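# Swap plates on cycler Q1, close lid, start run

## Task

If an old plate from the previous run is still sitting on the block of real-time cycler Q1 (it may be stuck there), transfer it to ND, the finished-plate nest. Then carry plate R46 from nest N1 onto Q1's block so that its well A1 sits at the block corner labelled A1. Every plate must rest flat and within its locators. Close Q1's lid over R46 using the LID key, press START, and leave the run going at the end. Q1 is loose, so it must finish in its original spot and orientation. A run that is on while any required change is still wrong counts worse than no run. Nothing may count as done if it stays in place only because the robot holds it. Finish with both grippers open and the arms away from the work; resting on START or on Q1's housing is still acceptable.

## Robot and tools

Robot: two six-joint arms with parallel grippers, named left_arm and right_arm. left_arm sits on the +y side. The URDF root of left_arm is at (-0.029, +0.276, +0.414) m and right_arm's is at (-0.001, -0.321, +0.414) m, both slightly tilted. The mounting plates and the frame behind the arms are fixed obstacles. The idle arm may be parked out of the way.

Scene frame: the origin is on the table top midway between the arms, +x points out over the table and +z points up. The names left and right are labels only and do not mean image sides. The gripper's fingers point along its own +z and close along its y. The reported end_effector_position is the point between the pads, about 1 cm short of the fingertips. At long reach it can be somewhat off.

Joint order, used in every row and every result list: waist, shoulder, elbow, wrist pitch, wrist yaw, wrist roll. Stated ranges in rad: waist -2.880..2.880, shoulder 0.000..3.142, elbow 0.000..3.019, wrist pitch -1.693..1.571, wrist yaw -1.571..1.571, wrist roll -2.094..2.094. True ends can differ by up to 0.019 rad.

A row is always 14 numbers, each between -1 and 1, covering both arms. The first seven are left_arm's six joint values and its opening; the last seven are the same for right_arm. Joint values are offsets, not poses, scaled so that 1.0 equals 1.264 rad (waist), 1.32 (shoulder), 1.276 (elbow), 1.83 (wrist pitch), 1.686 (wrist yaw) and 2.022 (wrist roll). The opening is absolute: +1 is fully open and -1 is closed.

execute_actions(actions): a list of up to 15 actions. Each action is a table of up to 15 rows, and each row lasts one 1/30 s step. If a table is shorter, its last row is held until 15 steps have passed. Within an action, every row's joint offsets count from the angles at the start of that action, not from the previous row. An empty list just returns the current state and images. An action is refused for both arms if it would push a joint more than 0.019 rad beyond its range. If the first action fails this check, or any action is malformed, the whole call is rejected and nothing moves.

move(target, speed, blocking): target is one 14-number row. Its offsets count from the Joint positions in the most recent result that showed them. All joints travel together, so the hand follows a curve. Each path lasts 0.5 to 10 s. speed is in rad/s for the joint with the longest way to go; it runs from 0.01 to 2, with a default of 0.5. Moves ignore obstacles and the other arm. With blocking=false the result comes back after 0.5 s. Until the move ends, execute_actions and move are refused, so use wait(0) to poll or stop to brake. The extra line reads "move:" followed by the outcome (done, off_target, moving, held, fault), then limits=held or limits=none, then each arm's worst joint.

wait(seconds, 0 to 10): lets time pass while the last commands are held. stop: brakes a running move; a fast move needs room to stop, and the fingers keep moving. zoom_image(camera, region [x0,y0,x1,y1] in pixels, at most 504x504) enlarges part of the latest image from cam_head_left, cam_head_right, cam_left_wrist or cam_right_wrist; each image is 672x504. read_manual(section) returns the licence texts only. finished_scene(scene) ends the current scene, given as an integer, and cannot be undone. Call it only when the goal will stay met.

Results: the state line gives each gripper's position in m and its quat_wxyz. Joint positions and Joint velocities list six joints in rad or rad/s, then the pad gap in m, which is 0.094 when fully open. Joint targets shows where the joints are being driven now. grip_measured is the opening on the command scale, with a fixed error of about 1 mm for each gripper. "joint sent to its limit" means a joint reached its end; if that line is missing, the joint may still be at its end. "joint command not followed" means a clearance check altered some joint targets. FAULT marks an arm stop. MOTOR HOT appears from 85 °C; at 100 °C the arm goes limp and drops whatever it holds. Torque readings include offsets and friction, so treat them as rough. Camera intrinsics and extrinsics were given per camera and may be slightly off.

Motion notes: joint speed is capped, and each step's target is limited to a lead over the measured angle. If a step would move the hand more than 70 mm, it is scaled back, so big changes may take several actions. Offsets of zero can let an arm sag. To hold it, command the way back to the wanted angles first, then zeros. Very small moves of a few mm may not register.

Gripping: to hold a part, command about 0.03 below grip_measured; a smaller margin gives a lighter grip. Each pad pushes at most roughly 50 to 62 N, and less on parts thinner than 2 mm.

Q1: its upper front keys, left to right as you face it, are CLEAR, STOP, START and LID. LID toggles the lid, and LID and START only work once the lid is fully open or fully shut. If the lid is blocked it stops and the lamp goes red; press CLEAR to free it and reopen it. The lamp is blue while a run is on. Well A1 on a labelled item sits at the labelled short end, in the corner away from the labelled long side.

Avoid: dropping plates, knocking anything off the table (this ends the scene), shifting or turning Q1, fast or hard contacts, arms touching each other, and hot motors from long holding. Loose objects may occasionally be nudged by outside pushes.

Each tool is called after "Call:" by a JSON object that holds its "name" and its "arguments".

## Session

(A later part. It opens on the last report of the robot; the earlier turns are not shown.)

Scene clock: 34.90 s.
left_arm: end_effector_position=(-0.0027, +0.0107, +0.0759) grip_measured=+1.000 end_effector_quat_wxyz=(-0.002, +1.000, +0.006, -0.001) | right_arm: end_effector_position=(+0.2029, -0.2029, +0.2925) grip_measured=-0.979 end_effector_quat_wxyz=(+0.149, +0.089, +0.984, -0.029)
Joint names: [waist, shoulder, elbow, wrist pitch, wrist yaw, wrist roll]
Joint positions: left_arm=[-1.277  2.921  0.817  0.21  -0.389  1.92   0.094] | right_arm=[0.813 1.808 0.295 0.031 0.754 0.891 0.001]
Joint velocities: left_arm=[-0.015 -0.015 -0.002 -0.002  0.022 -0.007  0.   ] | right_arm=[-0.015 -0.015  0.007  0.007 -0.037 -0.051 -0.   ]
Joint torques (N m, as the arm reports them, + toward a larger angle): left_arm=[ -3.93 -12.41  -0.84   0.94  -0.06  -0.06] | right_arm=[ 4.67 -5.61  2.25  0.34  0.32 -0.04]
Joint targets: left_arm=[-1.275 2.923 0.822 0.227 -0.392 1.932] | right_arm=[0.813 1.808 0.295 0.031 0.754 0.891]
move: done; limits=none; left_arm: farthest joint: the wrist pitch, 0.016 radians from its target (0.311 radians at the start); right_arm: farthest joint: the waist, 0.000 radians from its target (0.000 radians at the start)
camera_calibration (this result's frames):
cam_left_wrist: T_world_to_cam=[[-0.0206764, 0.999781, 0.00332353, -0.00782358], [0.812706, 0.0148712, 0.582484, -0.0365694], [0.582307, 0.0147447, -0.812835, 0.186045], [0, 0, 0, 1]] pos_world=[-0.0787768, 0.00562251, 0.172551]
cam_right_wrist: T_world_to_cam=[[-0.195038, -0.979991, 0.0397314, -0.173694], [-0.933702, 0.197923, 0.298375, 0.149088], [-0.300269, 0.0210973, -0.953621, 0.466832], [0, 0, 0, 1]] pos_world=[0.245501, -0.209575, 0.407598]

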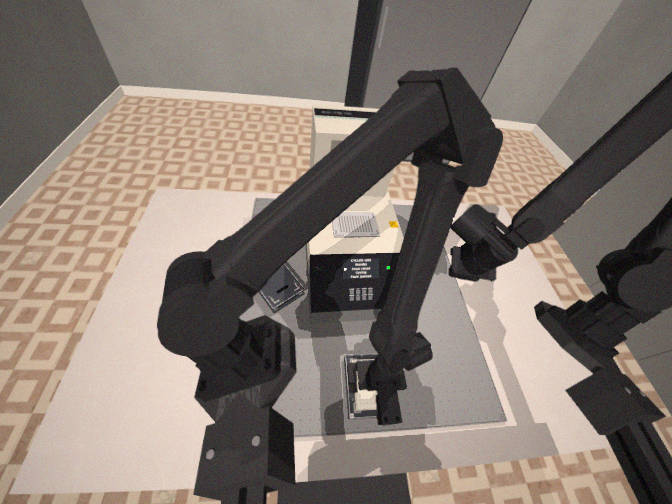

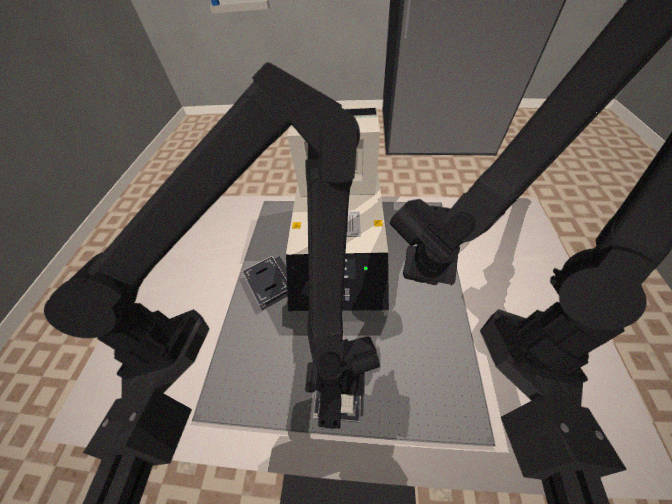

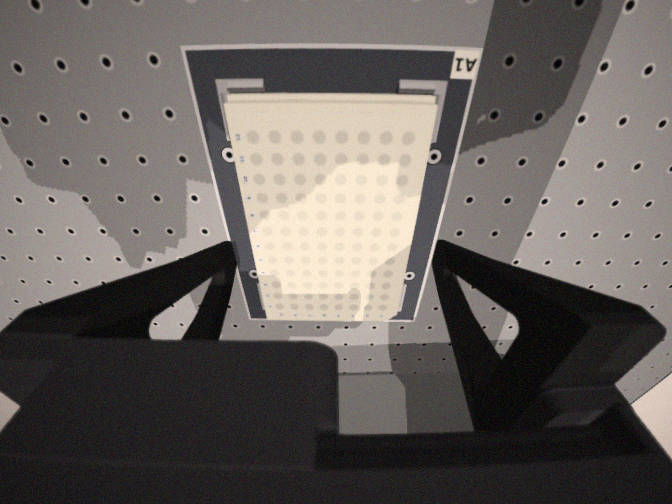

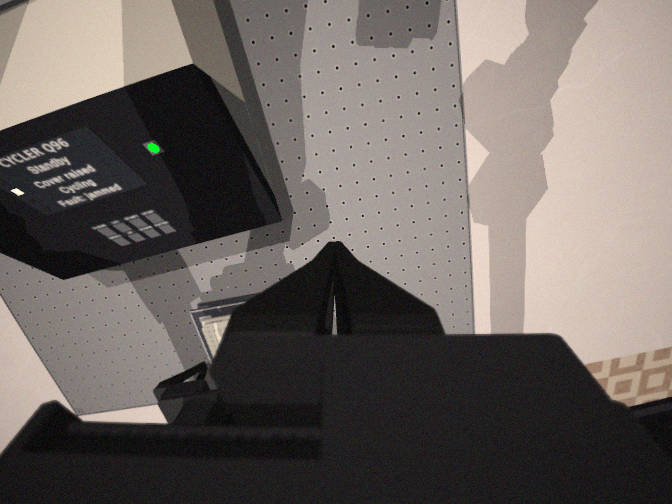

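Call:
{"name": "execute_actions", "arguments": {"actions": [[[0.00705,0.01408,0.0055,0.00959,-0.00136,0.00642,1,0,0,0,0,0,0,-1],[0.00805,0.01575,0.00662,0.0104,-0.00159,0.0071,1,0,0,0,0,0,0,-1],[0.00934,0.01791,0.00806,0.01143,-0.00189,0.00799,1,0,0,0,0,0,0,-1],[0.01077,0.0203,0.00966,0.01258,-0.00222,0.00896,1,0,0,0,0,0,0,-1],[0.01234,0.02293,0.01142,0.01384,-0.00258,0.01004,1,0,0,0,0,0,0,-1],[0.01392,0.02557,0.01317,0.0151,-0.00295,0.01112,1,0,0,0,0,0,0,-1],[0.01549,0.0282,0.01493,0.01637,-0.00331,0.0122,1,0,0,0,0,0,0,-1],[0.01693,0.0306,0.01653,0.01752,-0.00365,0.01317,1,0,0,0,0,0,0,-1],[0.01822,0.03275,0.01797,0.01855,-0.00395,0.01406,1,0,0,0,0,0,0,-1],[0.01936,0.03467,0.01925,0.01947,-0.00421,0.01484,1,0,0,0,0,0,0,-1],[0.02008,0.03586,0.02005,0.02004,-0.00438,0.01533,1,0,0,0,0,0,0,-1],[0.02065,0.03682,0.02069,0.0205,-0.00451,0.01572,1,0,0,0,0,0,0,-1]]]}}

Call:
{"name": "wait", "arguments": {"seconds": 0.2}}

Scene clock: 37.17 s.
left_arm: end_effector_position=(-0.0031, +0.0097, +0.0650) grip_measured=+1.000 end_effector_quat_wxyz=(-0.001, +1.000, +0.008, -0.002) | right_arm: end_effector_position=(+0.2029, -0.2029, +0.2925) grip_measured=-0.979 end_effector_quat_wxyz=(+0.149, +0.089, +0.984, -0.029)
Joint names: [waist, shoulder, elbow, wrist pitch, wrist yaw, wrist roll]
Joint positions: left_arm=[-1.258  2.951  0.836  0.231 -0.394  1.936  0.094] | right_arm=[0.813 1.808 0.295 0.031 0.754 0.891 0.001]
Joint velocities: left_arm=[-0.005  0.024 -0.002 -0.017 -0.007 -0.022  0.   ] | right_arm=[ 0.005  0.005 -0.007 -0.012  0.051 -0.037 -0.   ]
Joint torques (N m, as the arm reports them, + toward a larger angle): left_arm=[ -3.61 -11.18  -0.92   0.98  -0.07  -0.09] | right_arm=[ 4.66 -5.63  2.24  0.33  0.32 -0.04]
Joint targets: left_arm=[-1.251 2.969 0.843 0.248 -0.397 1.951] | right_arm=[0.813 1.808 0.295 0.031 0.754 0.891]
camera_calibration (this result's frames):
cam_left_wrist: T_world_to_cam=[[-0.0248507, 0.99969, 0.0016257, -0.00667892], [0.812943, 0.019262, 0.582025, -0.0298918], [0.581813, 0.0157853, -0.813169, 0.177476], [0, 0, 0, 1]] pos_world=[-0.0791236, 0.0044511, 0.161727]
cam_right_wrist: T_world_to_cam=[[-0.195038, -0.979991, 0.0397314, -0.173694], [-0.933702, 0.197923, 0.298375, 0.149088], [-0.300269, 0.0210973, -0.953621, 0.466832], [0, 0, 0, 1]] pos_world=[0.245501, -0.209575, 0.407598]

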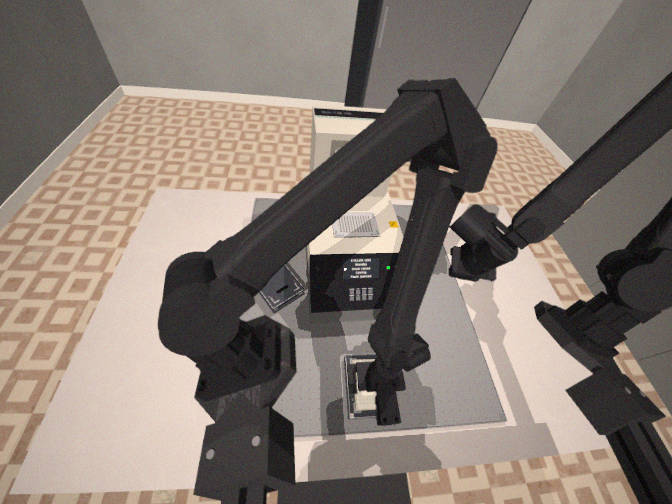

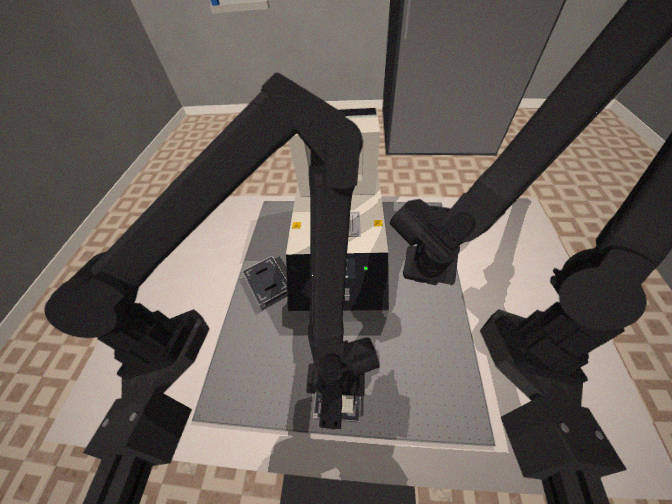

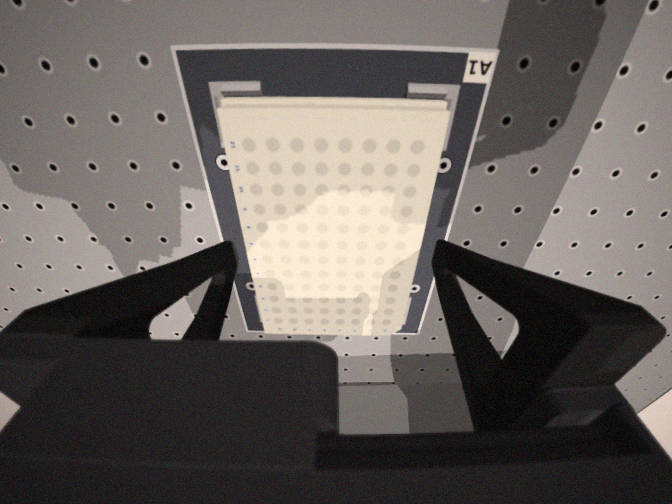

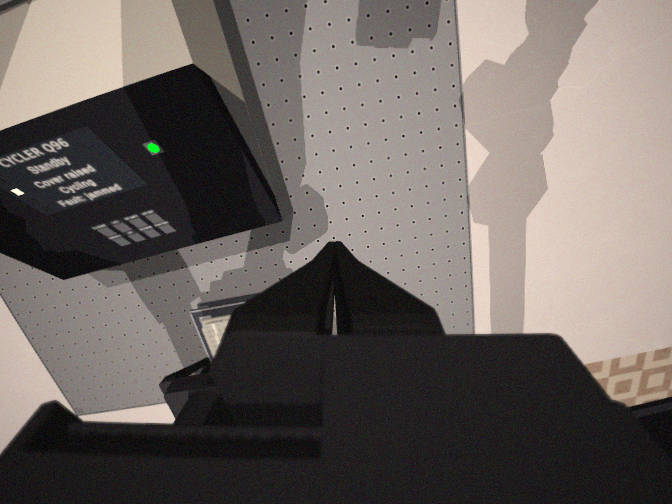

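Scene clock: 37.37 s.
left_arm: end_effector_position=(-0.0033, +0.0100, +0.0648) grip_measured=+1.000 end_effector_quat_wxyz=(-0.001, +1.000, +0.007, -0.002) | right_arm: end_effector_position=(+0.2029, -0.2029, +0.2925) grip_measured=-0.979 end_effector_quat_wxyz=(+0.149, +0.089, +0.984, -0.029)
Joint names: [waist, shoulder, elbow, wrist pitch, wrist yaw, wrist roll]
Joint positions: left_arm=[-1.258  2.952  0.836  0.231 -0.394  1.938  0.094] | right_arm=[0.813 1.808 0.295 0.031 0.754 0.891 0.001]
Joint velocities: left_arm=[ 0.005  0.005 -0.007 -0.012  0.007 -0.095  0.   ] | right_arm=[-0.005 -0.024  0.002  0.012  0.037  0.007 -0.001]
Joint torques (N m, as the arm reports them, + toward a larger angle): left_arm=[ -3.71 -11.09  -0.88   0.93  -0.07  -0.06] | right_arm=[ 4.66 -5.61  2.24  0.32  0.32 -0.04]
Joint targets: left_arm=[-1.251 2.969 0.843 0.248 -0.397 1.951] | right_arm=[0.813 1.808 0.295 0.031 0.754 0.891]
wait: 0.20 s; no rest
camera_calibration (this result's frames):
cam_left_wrist: T_world_to_cam=[[-0.0222676, 0.999749, 0.00227746, -0.00702917], [0.813146, 0.016786, 0.581818, -0.0295734], [0.581634, 0.0148076, -0.813316, 0.177456], [0, 0, 0, 1]] pos_world=[-0.0793236, 0.00489613, 0.16155]
cam_right_wrist: T_world_to_cam=[[-0.195038, -0.979991, 0.0397314, -0.173694], [-0.933702, 0.197923, 0.298375, 0.149088], [-0.300269, 0.0210973, -0.953621, 0.466832], [0, 0, 0, 1]] pos_world=[0.245501, -0.209575, 0.407598]

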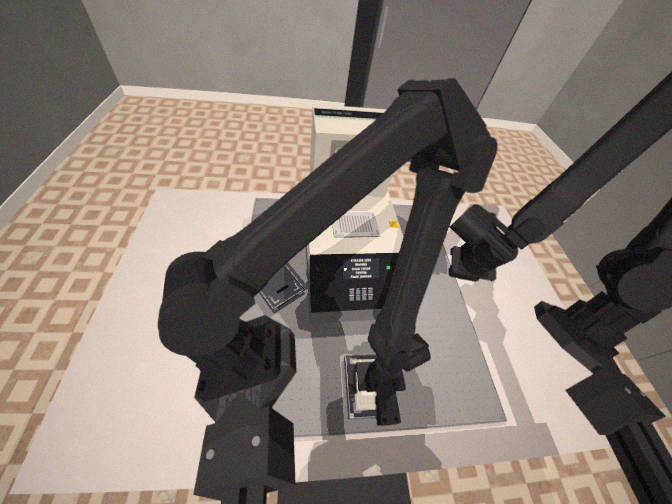

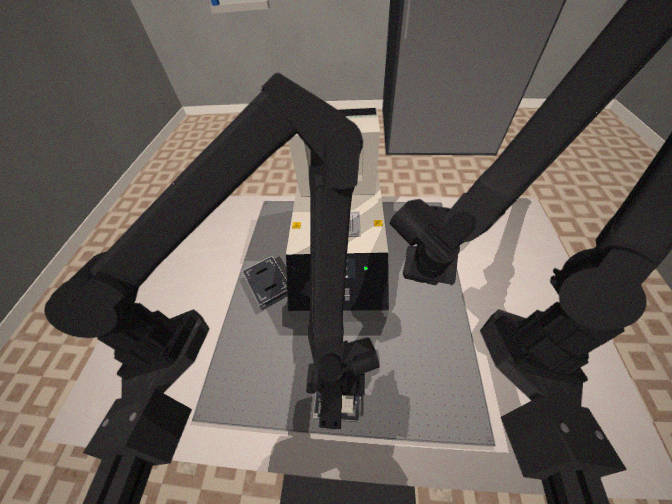

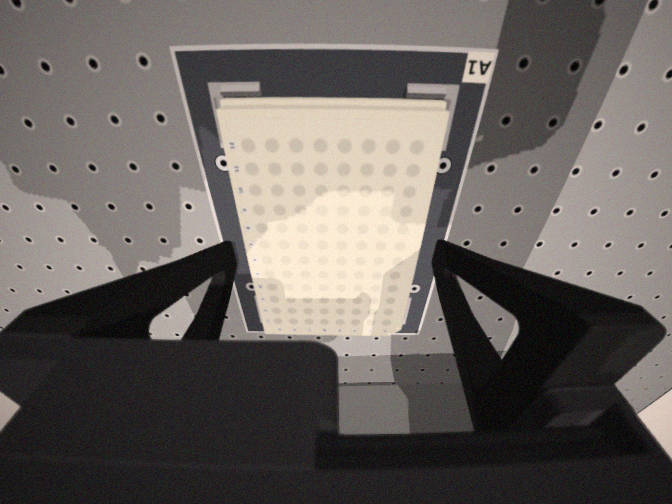

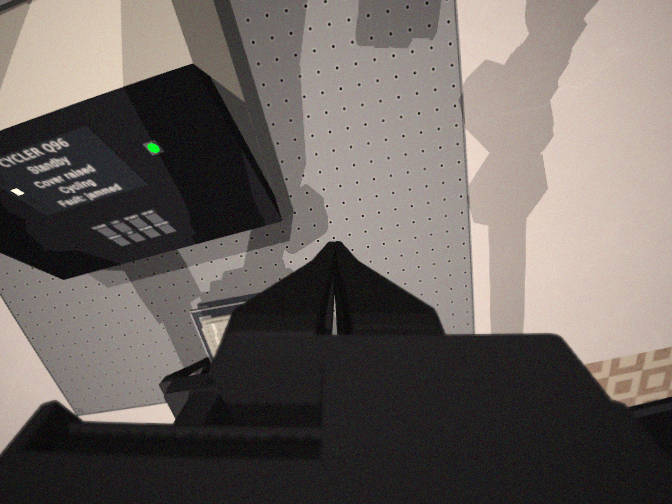

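Call:
{"name": "execute_actions", "arguments": {"actions": [[[0.00704,0.0157,0.00643,0.0099,-0.00199,0.00702,1,0,0,0,0,0,0,-1],[0.00792,0.01733,0.00761,0.01067,-0.00225,0.00777,1,0,0,0,0,0,0,-1],[0.00899,0.0193,0.00902,0.01159,-0.00256,0.00866,1,0,0,0,0,0,0,-1],[0.01005,0.02126,0.01043,0.0125,-0.00288,0.00955,1,0,0,0,0,0,0,-1],[0.0112,0.02339,0.01196,0.0135,-0.00322,0.01051,1,0,0,0,0,0,0,-1],[0.01227,0.02535,0.01337,0.01442,-0.00353,0.0114,1,0,0,0,0,0,0,-1],[0.01324,0.02715,0.01466,0.01526,-0.00382,0.01222,1,0,0,0,0,0,0,-1],[0.01413,0.02879,0.01584,0.01602,-0.00408,0.01296,1,0,0,0,0,0,0,-1],[0.01475,0.02993,0.01666,0.01656,-0.00426,0.01348,1,0,0,0,0,0,0,-1],[0.01519,0.03075,0.01725,0.01694,-0.00439,0.01385,1,0,0,0,0,0,0,-1],[0.01519,0.03075,0.01725,0.01694,-0.00439,0.01385,0.97,0,0,0,0,0,0,-1],[0.01519,0.03075,0.01725,0.01694,-0.00439,0.01385,0.95,0,0,0,0,0,0,-1],[0.01519,0.03075,0.01725,0.01694,-0.00439,0.01385,0.93,0,0,0,0,0,0,-1],[0.01519,0.03075,0.01725,0.01694,-0.00439,0.01385,0.91,0,0,0,0,0,0,-1],[0.01519,0.03075,0.01725,0.01694,-0.00439,0.01385,0.89,0,0,0,0,0,0,-1]],[[0.003,0.01,0.003,0.005,0,0.006,0.86,0,0,0,0,0,0,-1],[0.003,0.009,0.003,0.005,0,0.006,0.83,0,0,0,0,0,0,-1],[0.002,0.008,0.002,0.004,0,0.005,0.80,0,0,0,0,0,0,-1],[0.002,0.006,0.002,0.003,0,0.004,0.775,0,0,0,0,0,0,-1],[0.001,0.004,0.001,0.002,0,0.003,0.755,0,0,0,0,0,0,-1],[0,0.002,0,0.001,0,0.002,0.74,0,0,0,0,0,0,-1],[0,0,0,0,0,0,0.725,0,0,0,0,0,0,-1],[0,0,0,0,0,0,0.712,0,0,0,0,0,0,-1],[0,0,0,0,0,0,0.70,0,0,0,0,0,0,-1],[0,0,0,0,0,0,0.69,0,0,0,0,0,0,-1],[0,0,0,0,0,0,0.68,0,0,0,0,0,0,-1],[0,0,0,0,0,0,0.672,0,0,0,0,0,0,-1],[0,0,0,0,0,0,0.668,0,0,0,0,0,0,-1]]]}}

Call:
{"name": "wait", "arguments": {"seconds": 0.2}}

Scene clock: 39.23 s.
left_arm: end_effector_position=(-0.0036, +0.0087, +0.0568) grip_measured=+0.705 end_effector_quat_wxyz=(-0.001, +1.000, +0.006, -0.001) | right_arm: end_effector_position=(+0.2029, -0.2029, +0.2925) grip_measured=-0.979 end_effector_quat_wxyz=(+0.149, +0.089, +0.984, -0.029)
Joint names: [waist, shoulder, elbow, wrist pitch, wrist yaw, wrist roll]
Joint positions: left_arm=[-1.246  2.975  0.852  0.245 -0.399  1.953  0.08 ] | right_arm=[0.813 1.808 0.295 0.031 0.754 0.891 0.001]
Joint velocities: left_arm=[-0.005  0.005  0.007  0.002  0.051  0.007 -0.   ] | right_arm=[ 0.005 -0.005 -0.027  0.017 -0.022  0.051  0.   ]
Joint torques (N m, as the arm reports them, + toward a larger angle): left_arm=[ -4.14 -12.62  -1.42   0.29   0.05  -0.17] | right_arm=[ 4.71 -5.61  2.24  0.34  0.32 -0.04]
Joint targets: left_arm=[-1.246 2.975 0.852 0.245 -0.399 1.953] | right_arm=[0.813 1.808 0.295 0.031 0.754 0.891]
camera_calibration (this result's frames):
cam_left_wrist: T_world_to_cam=[[-0.0212948, 0.999773, 0.000525106, -0.00565162], [0.812223, 0.0169938, 0.583099, -0.0246838], [0.582958, 0.0128435, -0.812401, 0.171103], [0, 0, 0, 1]] pos_world=[-0.0798174, 0.00387225, 0.1534]
cam_right_wrist: T_world_to_cam=[[-0.195038, -0.979991, 0.0397314, -0.173694], [-0.933702, 0.197923, 0.298375, 0.149088], [-0.300269, 0.0210973, -0.953621, 0.466832], [0, 0, 0, 1]] pos_world=[0.245501, -0.209575, 0.407598]

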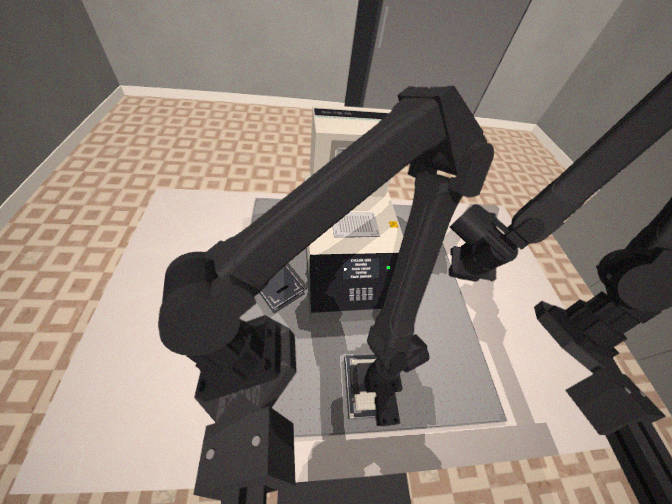

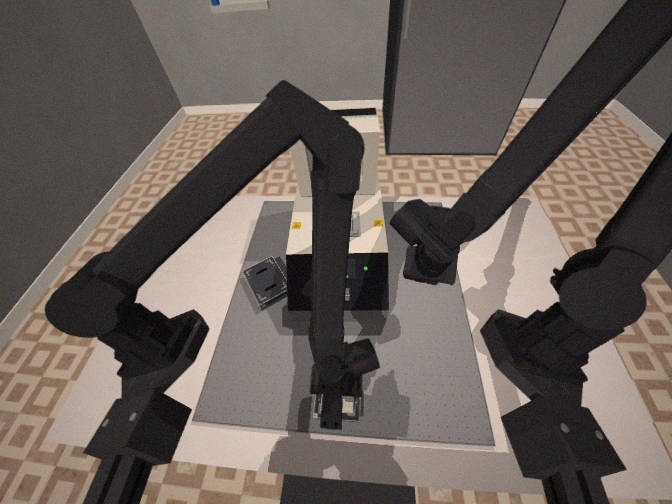

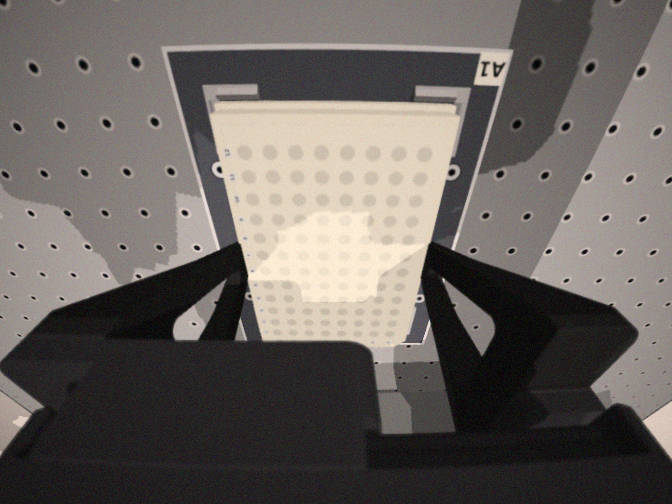

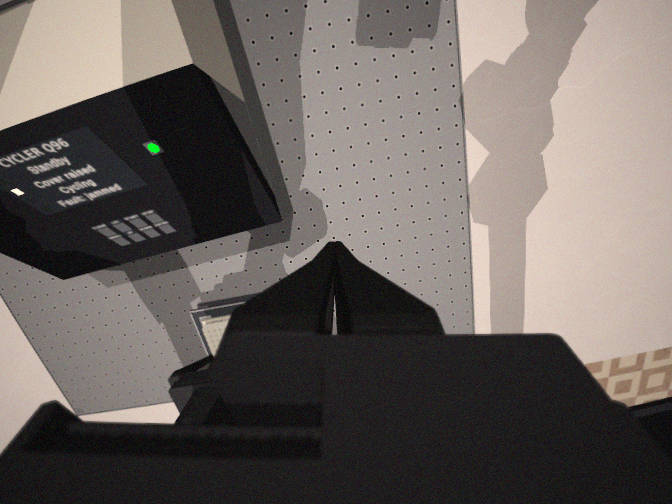

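Scene clock: 39.43 s.
left_arm: end_effector_position=(-0.0036, +0.0087, +0.0568) grip_measured=+0.705 end_effector_quat_wxyz=(-0.001, +1.000, +0.006, -0.001) | right_arm: end_effector_position=(+0.2029, -0.2029, +0.2925) grip_measured=-0.979 end_effector_quat_wxyz=(+0.149, +0.089, +0.984, -0.029)
Joint names: [waist, shoulder, elbow, wrist pitch, wrist yaw, wrist roll]
Joint positions: left_arm=[-1.246  2.975  0.852  0.245 -0.399  1.953  0.08 ] | right_arm=[0.813 1.808 0.295 0.031 0.754 0.891 0.001]
Joint velocities: left_arm=[-0.005 -0.005 -0.007 -0.012 -0.051  0.007  0.   ] | right_arm=[-0.015 -0.005  0.002 -0.017 -0.022 -0.022  0.001]
Joint torques (N m, as the arm reports them, + toward a larger angle): left_arm=[ -4.18 -12.63  -1.42   0.31   0.05  -0.17] | right_arm=[ 4.68 -5.62  2.25  0.33  0.32 -0.04]
Joint targets: left_arm=[-1.246 2.975 0.852 0.245 -0.399 1.953] | right_arm=[0.813 1.808 0.295 0.031 0.754 0.891]
wait: 0.20 s; at rest by 0.17 s
camera_calibration (this result's frames):
cam_left_wrist: T_world_to_cam=[[-0.0212948, 0.999773, 0.000525106, -0.00565162], [0.812223, 0.0169938, 0.583099, -0.0246838], [0.582958, 0.0128435, -0.812401, 0.171103], [0, 0, 0, 1]] pos_world=[-0.0798174, 0.00387225, 0.1534]
cam_right_wrist: T_world_to_cam=[[-0.195038, -0.979991, 0.0397314, -0.173694], [-0.933702, 0.197923, 0.298375, 0.149088], [-0.300269, 0.0210973, -0.953621, 0.466832], [0, 0, 0, 1]] pos_world=[0.245501, -0.209575, 0.407598]

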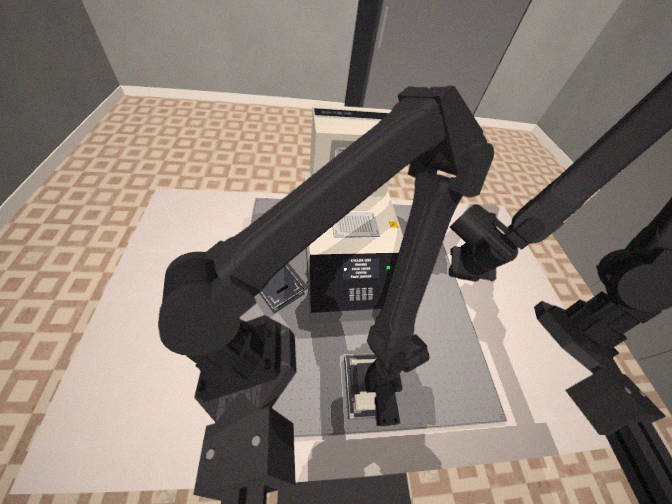

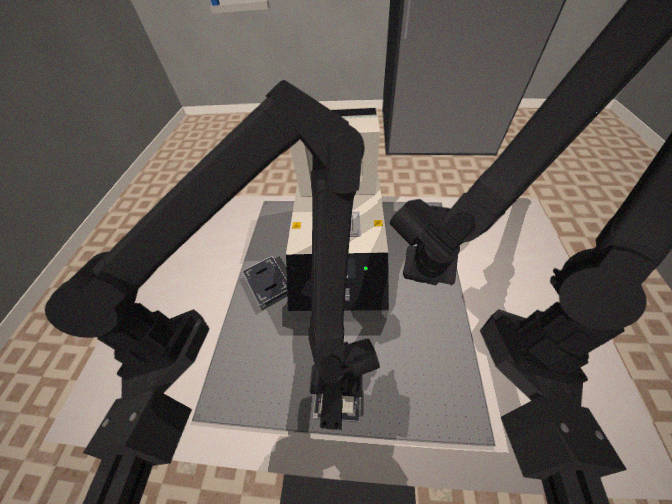

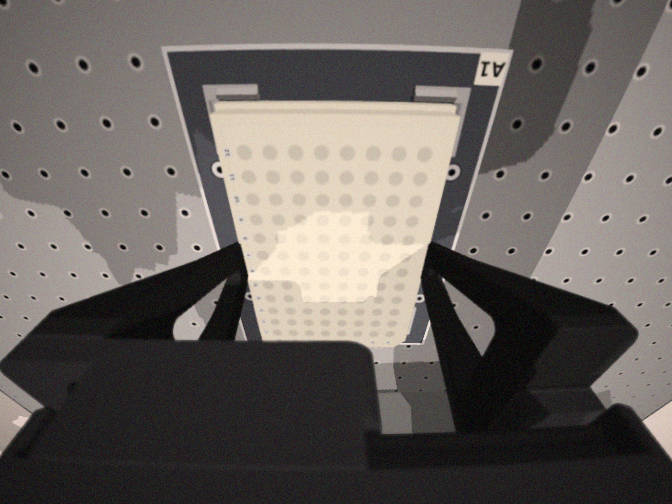

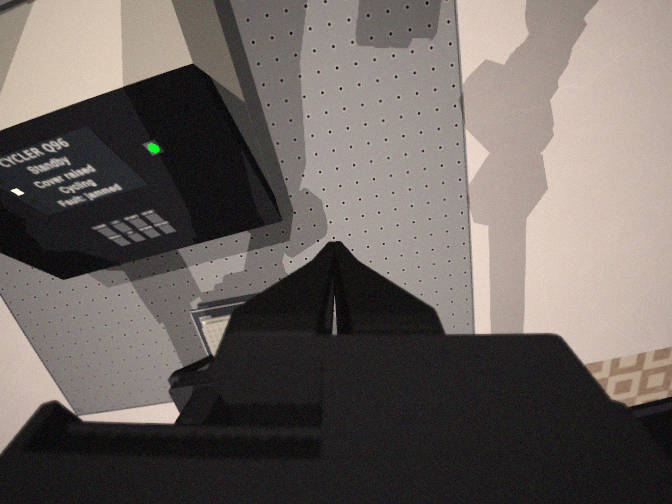

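Call:
{"name": "zoom_image", "arguments": {"camera": "cam_left_wrist", "region": [190, 70, 490, 190]}}

Region (190, 70, 490, 190) of cam_left_wrist's 672x504 image, scaled by 1.680, with more detail than that image has; it fills the top 202 rows of this view, and the rest is white.

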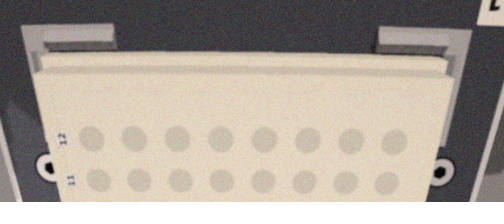

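Call:
{"name": "execute_actions", "arguments": {"actions": [[[-0.0043,-0.0109,-0.0066,-0.0056,0.0007,-0.0036,0.668,0,0,0,0,0,0,-1],[-0.00712,-0.01818,-0.01097,-0.00929,0.00119,-0.00593,0.668,0,0,0,0,0,0,-1],[-0.00833,-0.01977,-0.01197,-0.01006,0.00147,-0.0067,0.668,0,0,0,0,0,0,-1],[-0.01002,-0.02199,-0.01338,-0.01114,0.00187,-0.00777,0.668,0,0,0,0,0,0,-1],[-0.01195,-0.02453,-0.01498,-0.01237,0.00232,-0.009,0.668,0,0,0,0,0,0,-1],[-0.01412,-0.02738,-0.01679,-0.01376,0.00282,-0.01038,0.668,0,0,0,0,0,0,-1],[-0.01653,-0.03056,-0.01879,-0.0153,0.00339,-0.01191,0.668,0,0,0,0,0,0,-1],[-0.01919,-0.03405,-0.021,-0.017,0.00401,-0.0136,0.668,0,0,0,0,0,0,-1],[-0.0216,-0.03722,-0.02301,-0.01854,0.00457,-0.01513,0.668,0,0,0,0,0,0,-1],[-0.02401,-0.0404,-0.02501,-0.02008,0.00513,-0.01666,0.668,0,0,0,0,0,0,-1],[-0.02618,-0.04325,-0.02682,-0.02146,0.00564,-0.01804,0.668,0,0,0,0,0,0,-1],[-0.02811,-0.04579,-0.02842,-0.0227,0.00609,-0.01927,0.668,0,0,0,0,0,0,-1],[-0.02956,-0.0477,-0.02963,-0.02362,0.00643,-0.02019,0.668,0,0,0,0,0,0,-1],[-0.03053,-0.04897,-0.03043,-0.02424,0.00665,-0.0208,0.668,0,0,0,0,0,0,-1],[-0.03125,-0.04992,-0.03103,-0.0247,0.00682,-0.02126,0.668,0,0,0,0,0,0,-1]]]}}

Scene clock: 42.33 s.
left_arm: end_effector_position=(-0.0042, +0.0097, +0.0695) grip_measured=+0.705 end_effector_quat_wxyz=(-0.002, +1.000, +0.003, -0.001) | right_arm: end_effector_position=(+0.2029, -0.2029, +0.2925) grip_measured=-0.979 end_effector_quat_wxyz=(+0.149, +0.089, +0.984, -0.029)
Joint names: [waist, shoulder, elbow, wrist pitch, wrist yaw, wrist roll]
Joint positions: left_arm=[-1.273  2.94   0.83   0.217 -0.39   1.93   0.08 ] | right_arm=[0.813 1.808 0.295 0.031 0.754 0.891 0.001]
Joint velocities: left_arm=[-0.063 -0.103 -0.046 -0.046  0.066 -0.154  0.001] | right_arm=[ 0.005  0.015  0.002 -0.017 -0.007 -0.007 -0.002]
Joint torques (N m, as the arm reports them, + toward a larger angle): left_arm=[ -4.92 -14.78  -2.36  -0.23   0.16  -0.27] | right_arm=[ 4.67 -5.57  2.24  0.33  0.32 -0.04]
Joint targets: left_arm=[-1.285 2.909 0.813 0.199 -0.387 1.910] | right_arm=[0.813 1.808 0.295 0.031 0.754 0.891]
camera_calibration (this result's frames):
cam_left_wrist: T_world_to_cam=[[-0.0143473, 0.999889, 0.00400275, -0.00687877], [0.813066, 0.00933638, 0.582097, -0.0315055], [0.581995, 0.011606, -0.81311, 0.181843], [0, 0, 0, 1]] pos_world=[-0.0803141, 0.00506168, 0.166225]
cam_right_wrist: T_world_to_cam=[[-0.195038, -0.979991, 0.0397314, -0.173694], [-0.933702, 0.197923, 0.298375, 0.149088], [-0.300269, 0.0210973, -0.953621, 0.466832], [0, 0, 0, 1]] pos_world=[0.245501, -0.209575, 0.407598]

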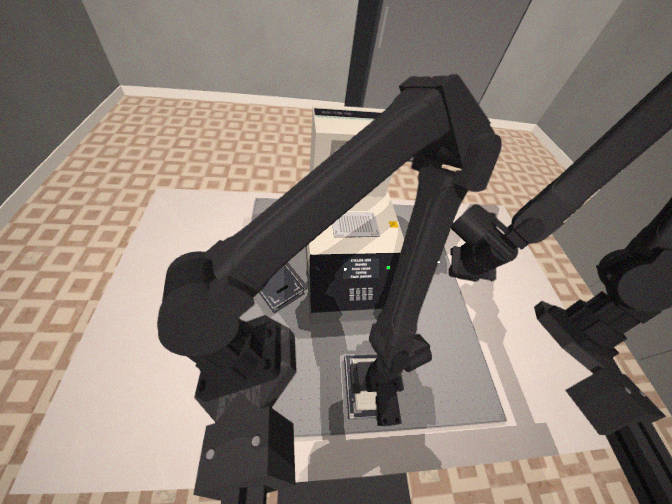

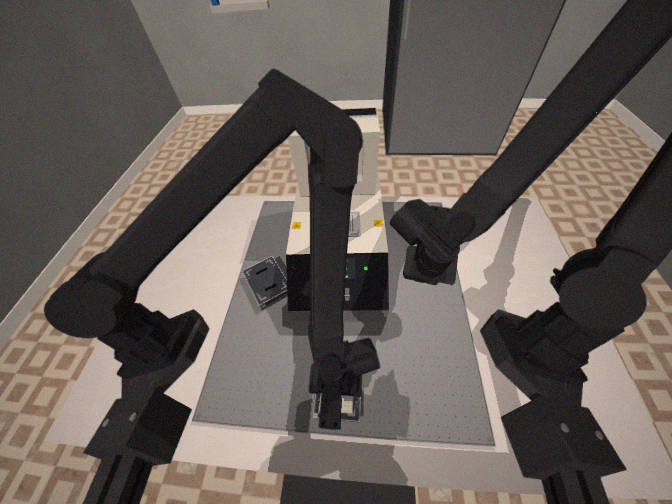

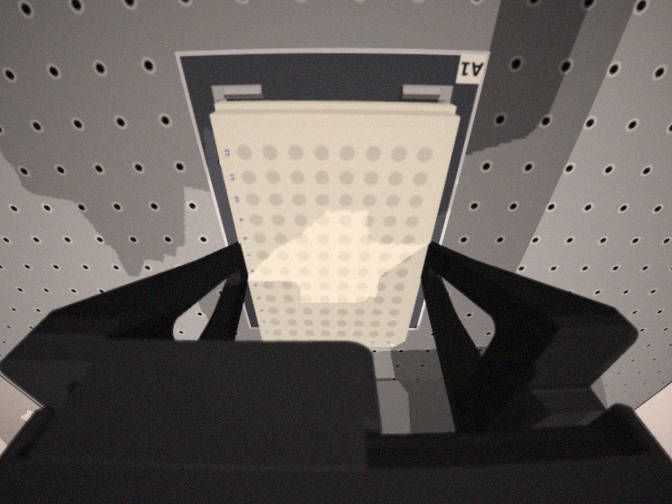

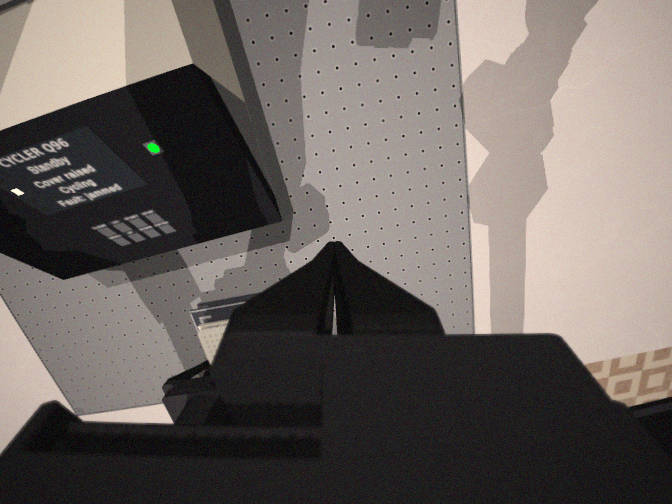

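Call:
{"name": "move", "arguments": {"target": [0.1808,-0.6674,-0.1089,-0.3519,-0.0368,-0.2868,0.668, -0.1187,0,0,0,0,0,-1], "speed": 0.95}}

Scene clock: 44.30 s.
left_arm: end_effector_position=(+0.1737, +0.0261, +0.2943) grip_measured=+0.705 end_effector_quat_wxyz=(+0.006, +0.917, +0.399, +0.001) | right_arm: end_effector_position=(+0.2083, -0.2326, +0.2776) grip_measured=-0.979 end_effector_quat_wxyz=(+0.123, +0.145, +0.980, -0.058)
Joint names: [waist, shoulder, elbow, wrist pitch, wrist yaw, wrist roll]
Joint positions: left_arm=[-1.047  2.058  0.696 -0.413 -0.451  1.363  0.08 ] | right_arm=[0.676 1.808 0.295 0.031 0.754 0.891 0.001]
Joint velocities: left_arm=[-0.015 -0.024  0.012  0.027 -0.007  0.022 -0.001] | right_arm=[ 0.005 -0.005 -0.012 -0.017  0.037 -0.051  0.   ]
Joint torques (N m, as the arm reports them, + toward a larger angle): left_arm=[ -5.06 -10.39   3.08  -0.17  -0.01  -0.29] | right_arm=[ 3.51 -5.73  1.53  0.23  0.32 -0.04]
Joint targets: left_arm=[-1.045 2.059 0.691 -0.427 -0.452 1.350] | right_arm=[0.663 1.808 0.295 0.031 0.754 0.891]
move: done; limits=none; left_arm: farthest joint: the wrist pitch, 0.014 radians from its target (0.642 radians at the start); right_arm: farthest joint: the waist, 0.013 radians from its target (0.150 radians at the start)
camera_calibration (this result's frames):
cam_left_wrist: T_world_to_cam=[[-0.737556, 0.675165, -0.0127957, 0.117423], [0.54372, 0.604989, 0.581685, -0.275864], [0.400474, 0.422068, -0.813313, 0.281732], [0, 0, 0, 1]] pos_world=[0.123773, -0.0312951, 0.391105]
cam_right_wrist: T_world_to_cam=[[-0.307381, -0.94739, 0.0892725, -0.183879], [-0.885612, 0.319131, 0.337413, 0.171813], [-0.348151, 0.0246535, -0.937114, 0.461086], [0, 0, 0, 1]] pos_world=[0.256166, -0.240403, 0.390534]

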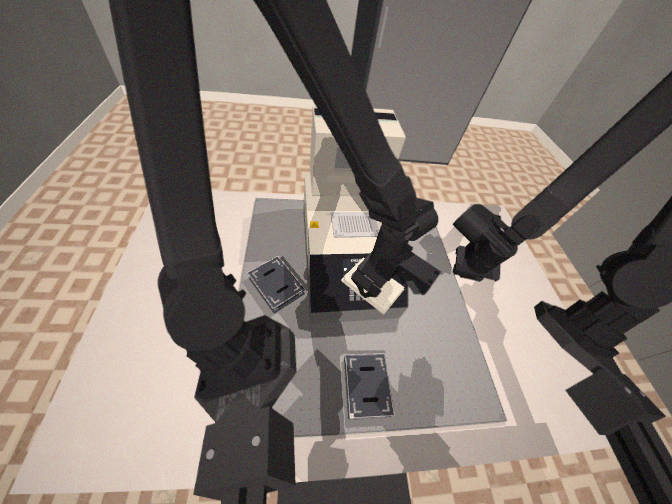

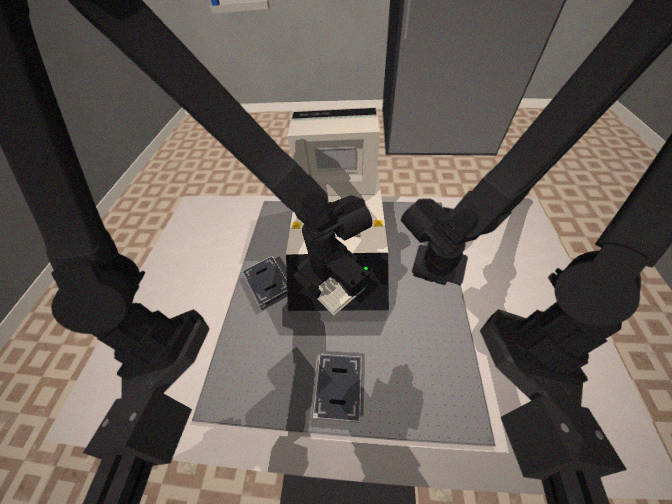

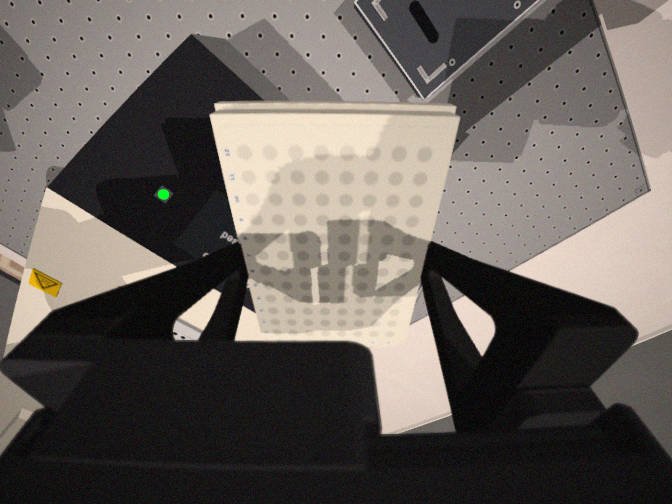

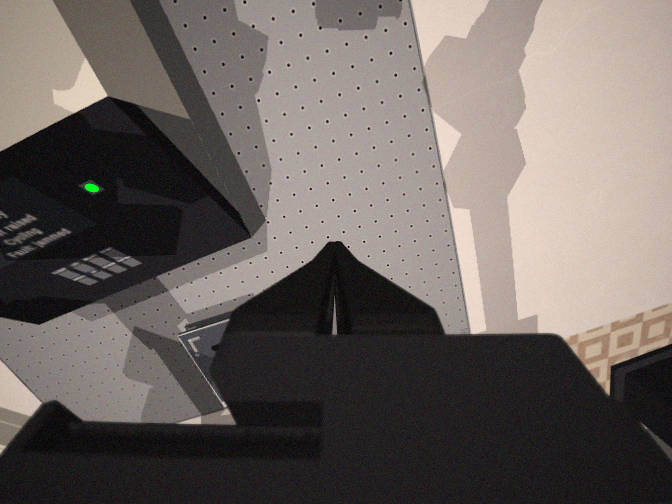

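Call:
{"name": "move", "arguments": {"target": [0.3157,0.1076,0.4569,-0.1404,-0.0292,-0.1939,0.668, 0,0,0,0,0,0,-1], "speed": 0.75}}

Scene clock: 46.20 s.
left_arm: end_effector_position=(+0.4351, +0.0342, +0.2646) grip_measured=+0.705 end_effector_quat_wxyz=(-0.002, +0.677, +0.736, +0.000) | right_arm: end_effector_position=(+0.2083, -0.2326, +0.2776) grip_measured=-0.979 end_effector_quat_wxyz=(+0.123, +0.145, +0.980, -0.058)
Joint names: [waist, shoulder, elbow, wrist pitch, wrist yaw, wrist roll]
Joint positions: left_arm=[-0.634  2.181  1.257 -0.655 -0.5    0.984  0.08 ] | right_arm=[0.676 1.808 0.295 0.031 0.754 0.891 0.001]
Joint velocities: left_arm=[ 0.005 -0.005 -0.017 -0.002  0.022 -0.051 -0.   ] | right_arm=[ 0.005 -0.015 -0.002 -0.002  0.037 -0.007 -0.   ]
Joint torques (N m, as the arm reports them, + toward a larger angle): left_arm=[ -8.83 -14.78   6.25  -0.22   0.03  -0.27] | right_arm=[ 4.71 -5.77  1.53  0.25  0.32 -0.04]
Joint targets: left_arm=[-0.648 2.200 1.279 -0.670 -0.500 0.971] | right_arm=[0.676 1.808 0.295 0.031 0.754 0.891]
move: off_target (left_arm); limits=none; left_arm: farthest joint: the elbow, 0.022 radians from its target (0.583 radians at the start); right_arm: farthest joint: the waist, 0.000 radians from its target (0.000 radians at the start)
camera_calibration (this result's frames):
cam_left_wrist: T_world_to_cam=[[-0.995799, -0.0915429, 0.00180445, 0.439122], [-0.0730283, 0.805977, 0.587425, -0.145592], [-0.055229, 0.584826, -0.809277, 0.341166], [0, 0, 0, 1]] pos_world=[0.445487, -0.0419802, 0.360829]
cam_right_wrist: T_world_to_cam=[[-0.307381, -0.94739, 0.0892725, -0.183879], [-0.885612, 0.319131, 0.337413, 0.171813], [-0.348151, 0.0246535, -0.937114, 0.461086], [0, 0, 0, 1]] pos_world=[0.256166, -0.240403, 0.390534]

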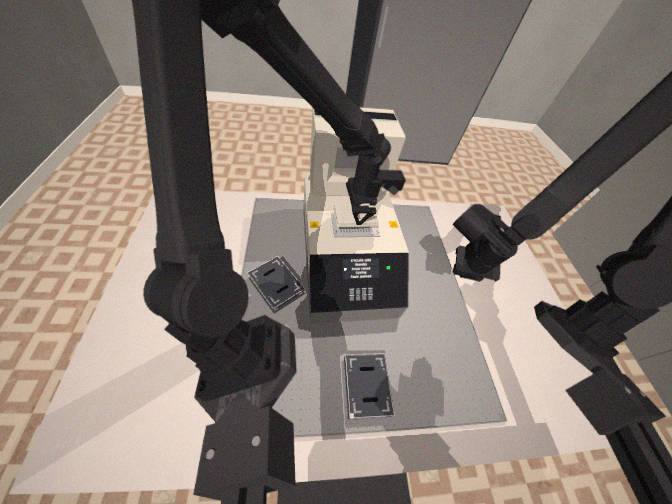

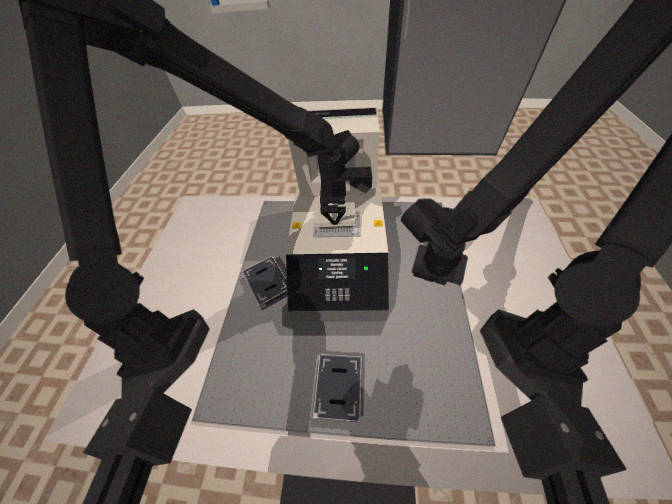

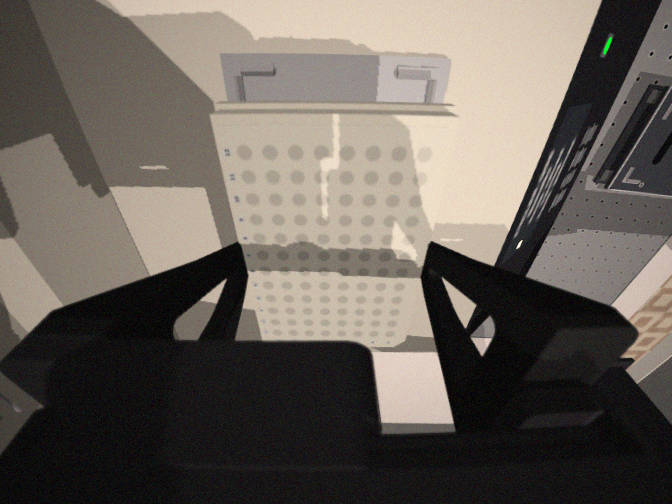

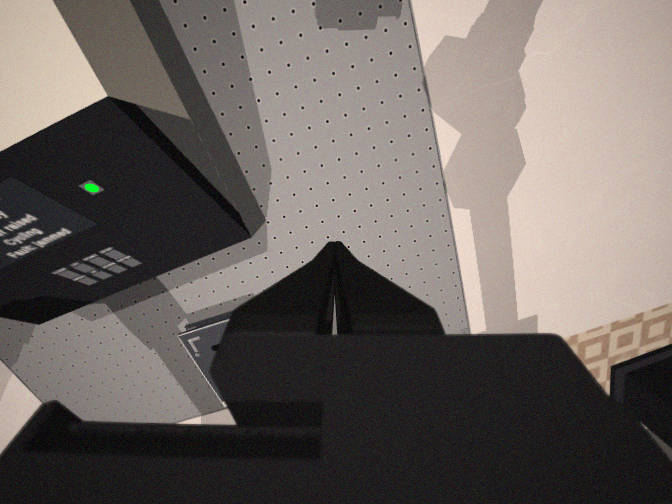

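Call:
{"name": "zoom_image", "arguments": {"camera": "cam_left_wrist", "region": [200, 40, 340, 130]}}

Call:
{"name": "zoom_image", "arguments": {"camera": "cam_left_wrist", "region": [330, 40, 470, 130]}}

Region (200, 40, 340, 130) of cam_left_wrist's 672x504 image, scaled by 3.600, with more detail than that image has; it fills the top 324 rows of this view, and the rest is white.

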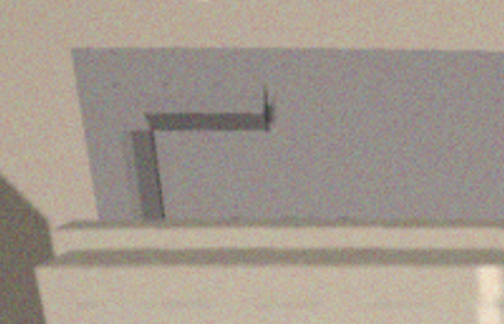

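Region (330, 40, 470, 130) of cam_left_wrist's 672x504 image, scaled by 3.600, with more detail than that image has; it fills the top 324 rows of this view, and the rest is white.

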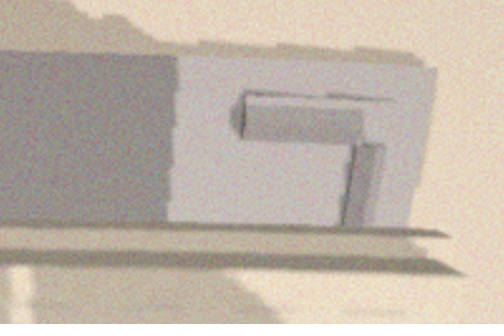

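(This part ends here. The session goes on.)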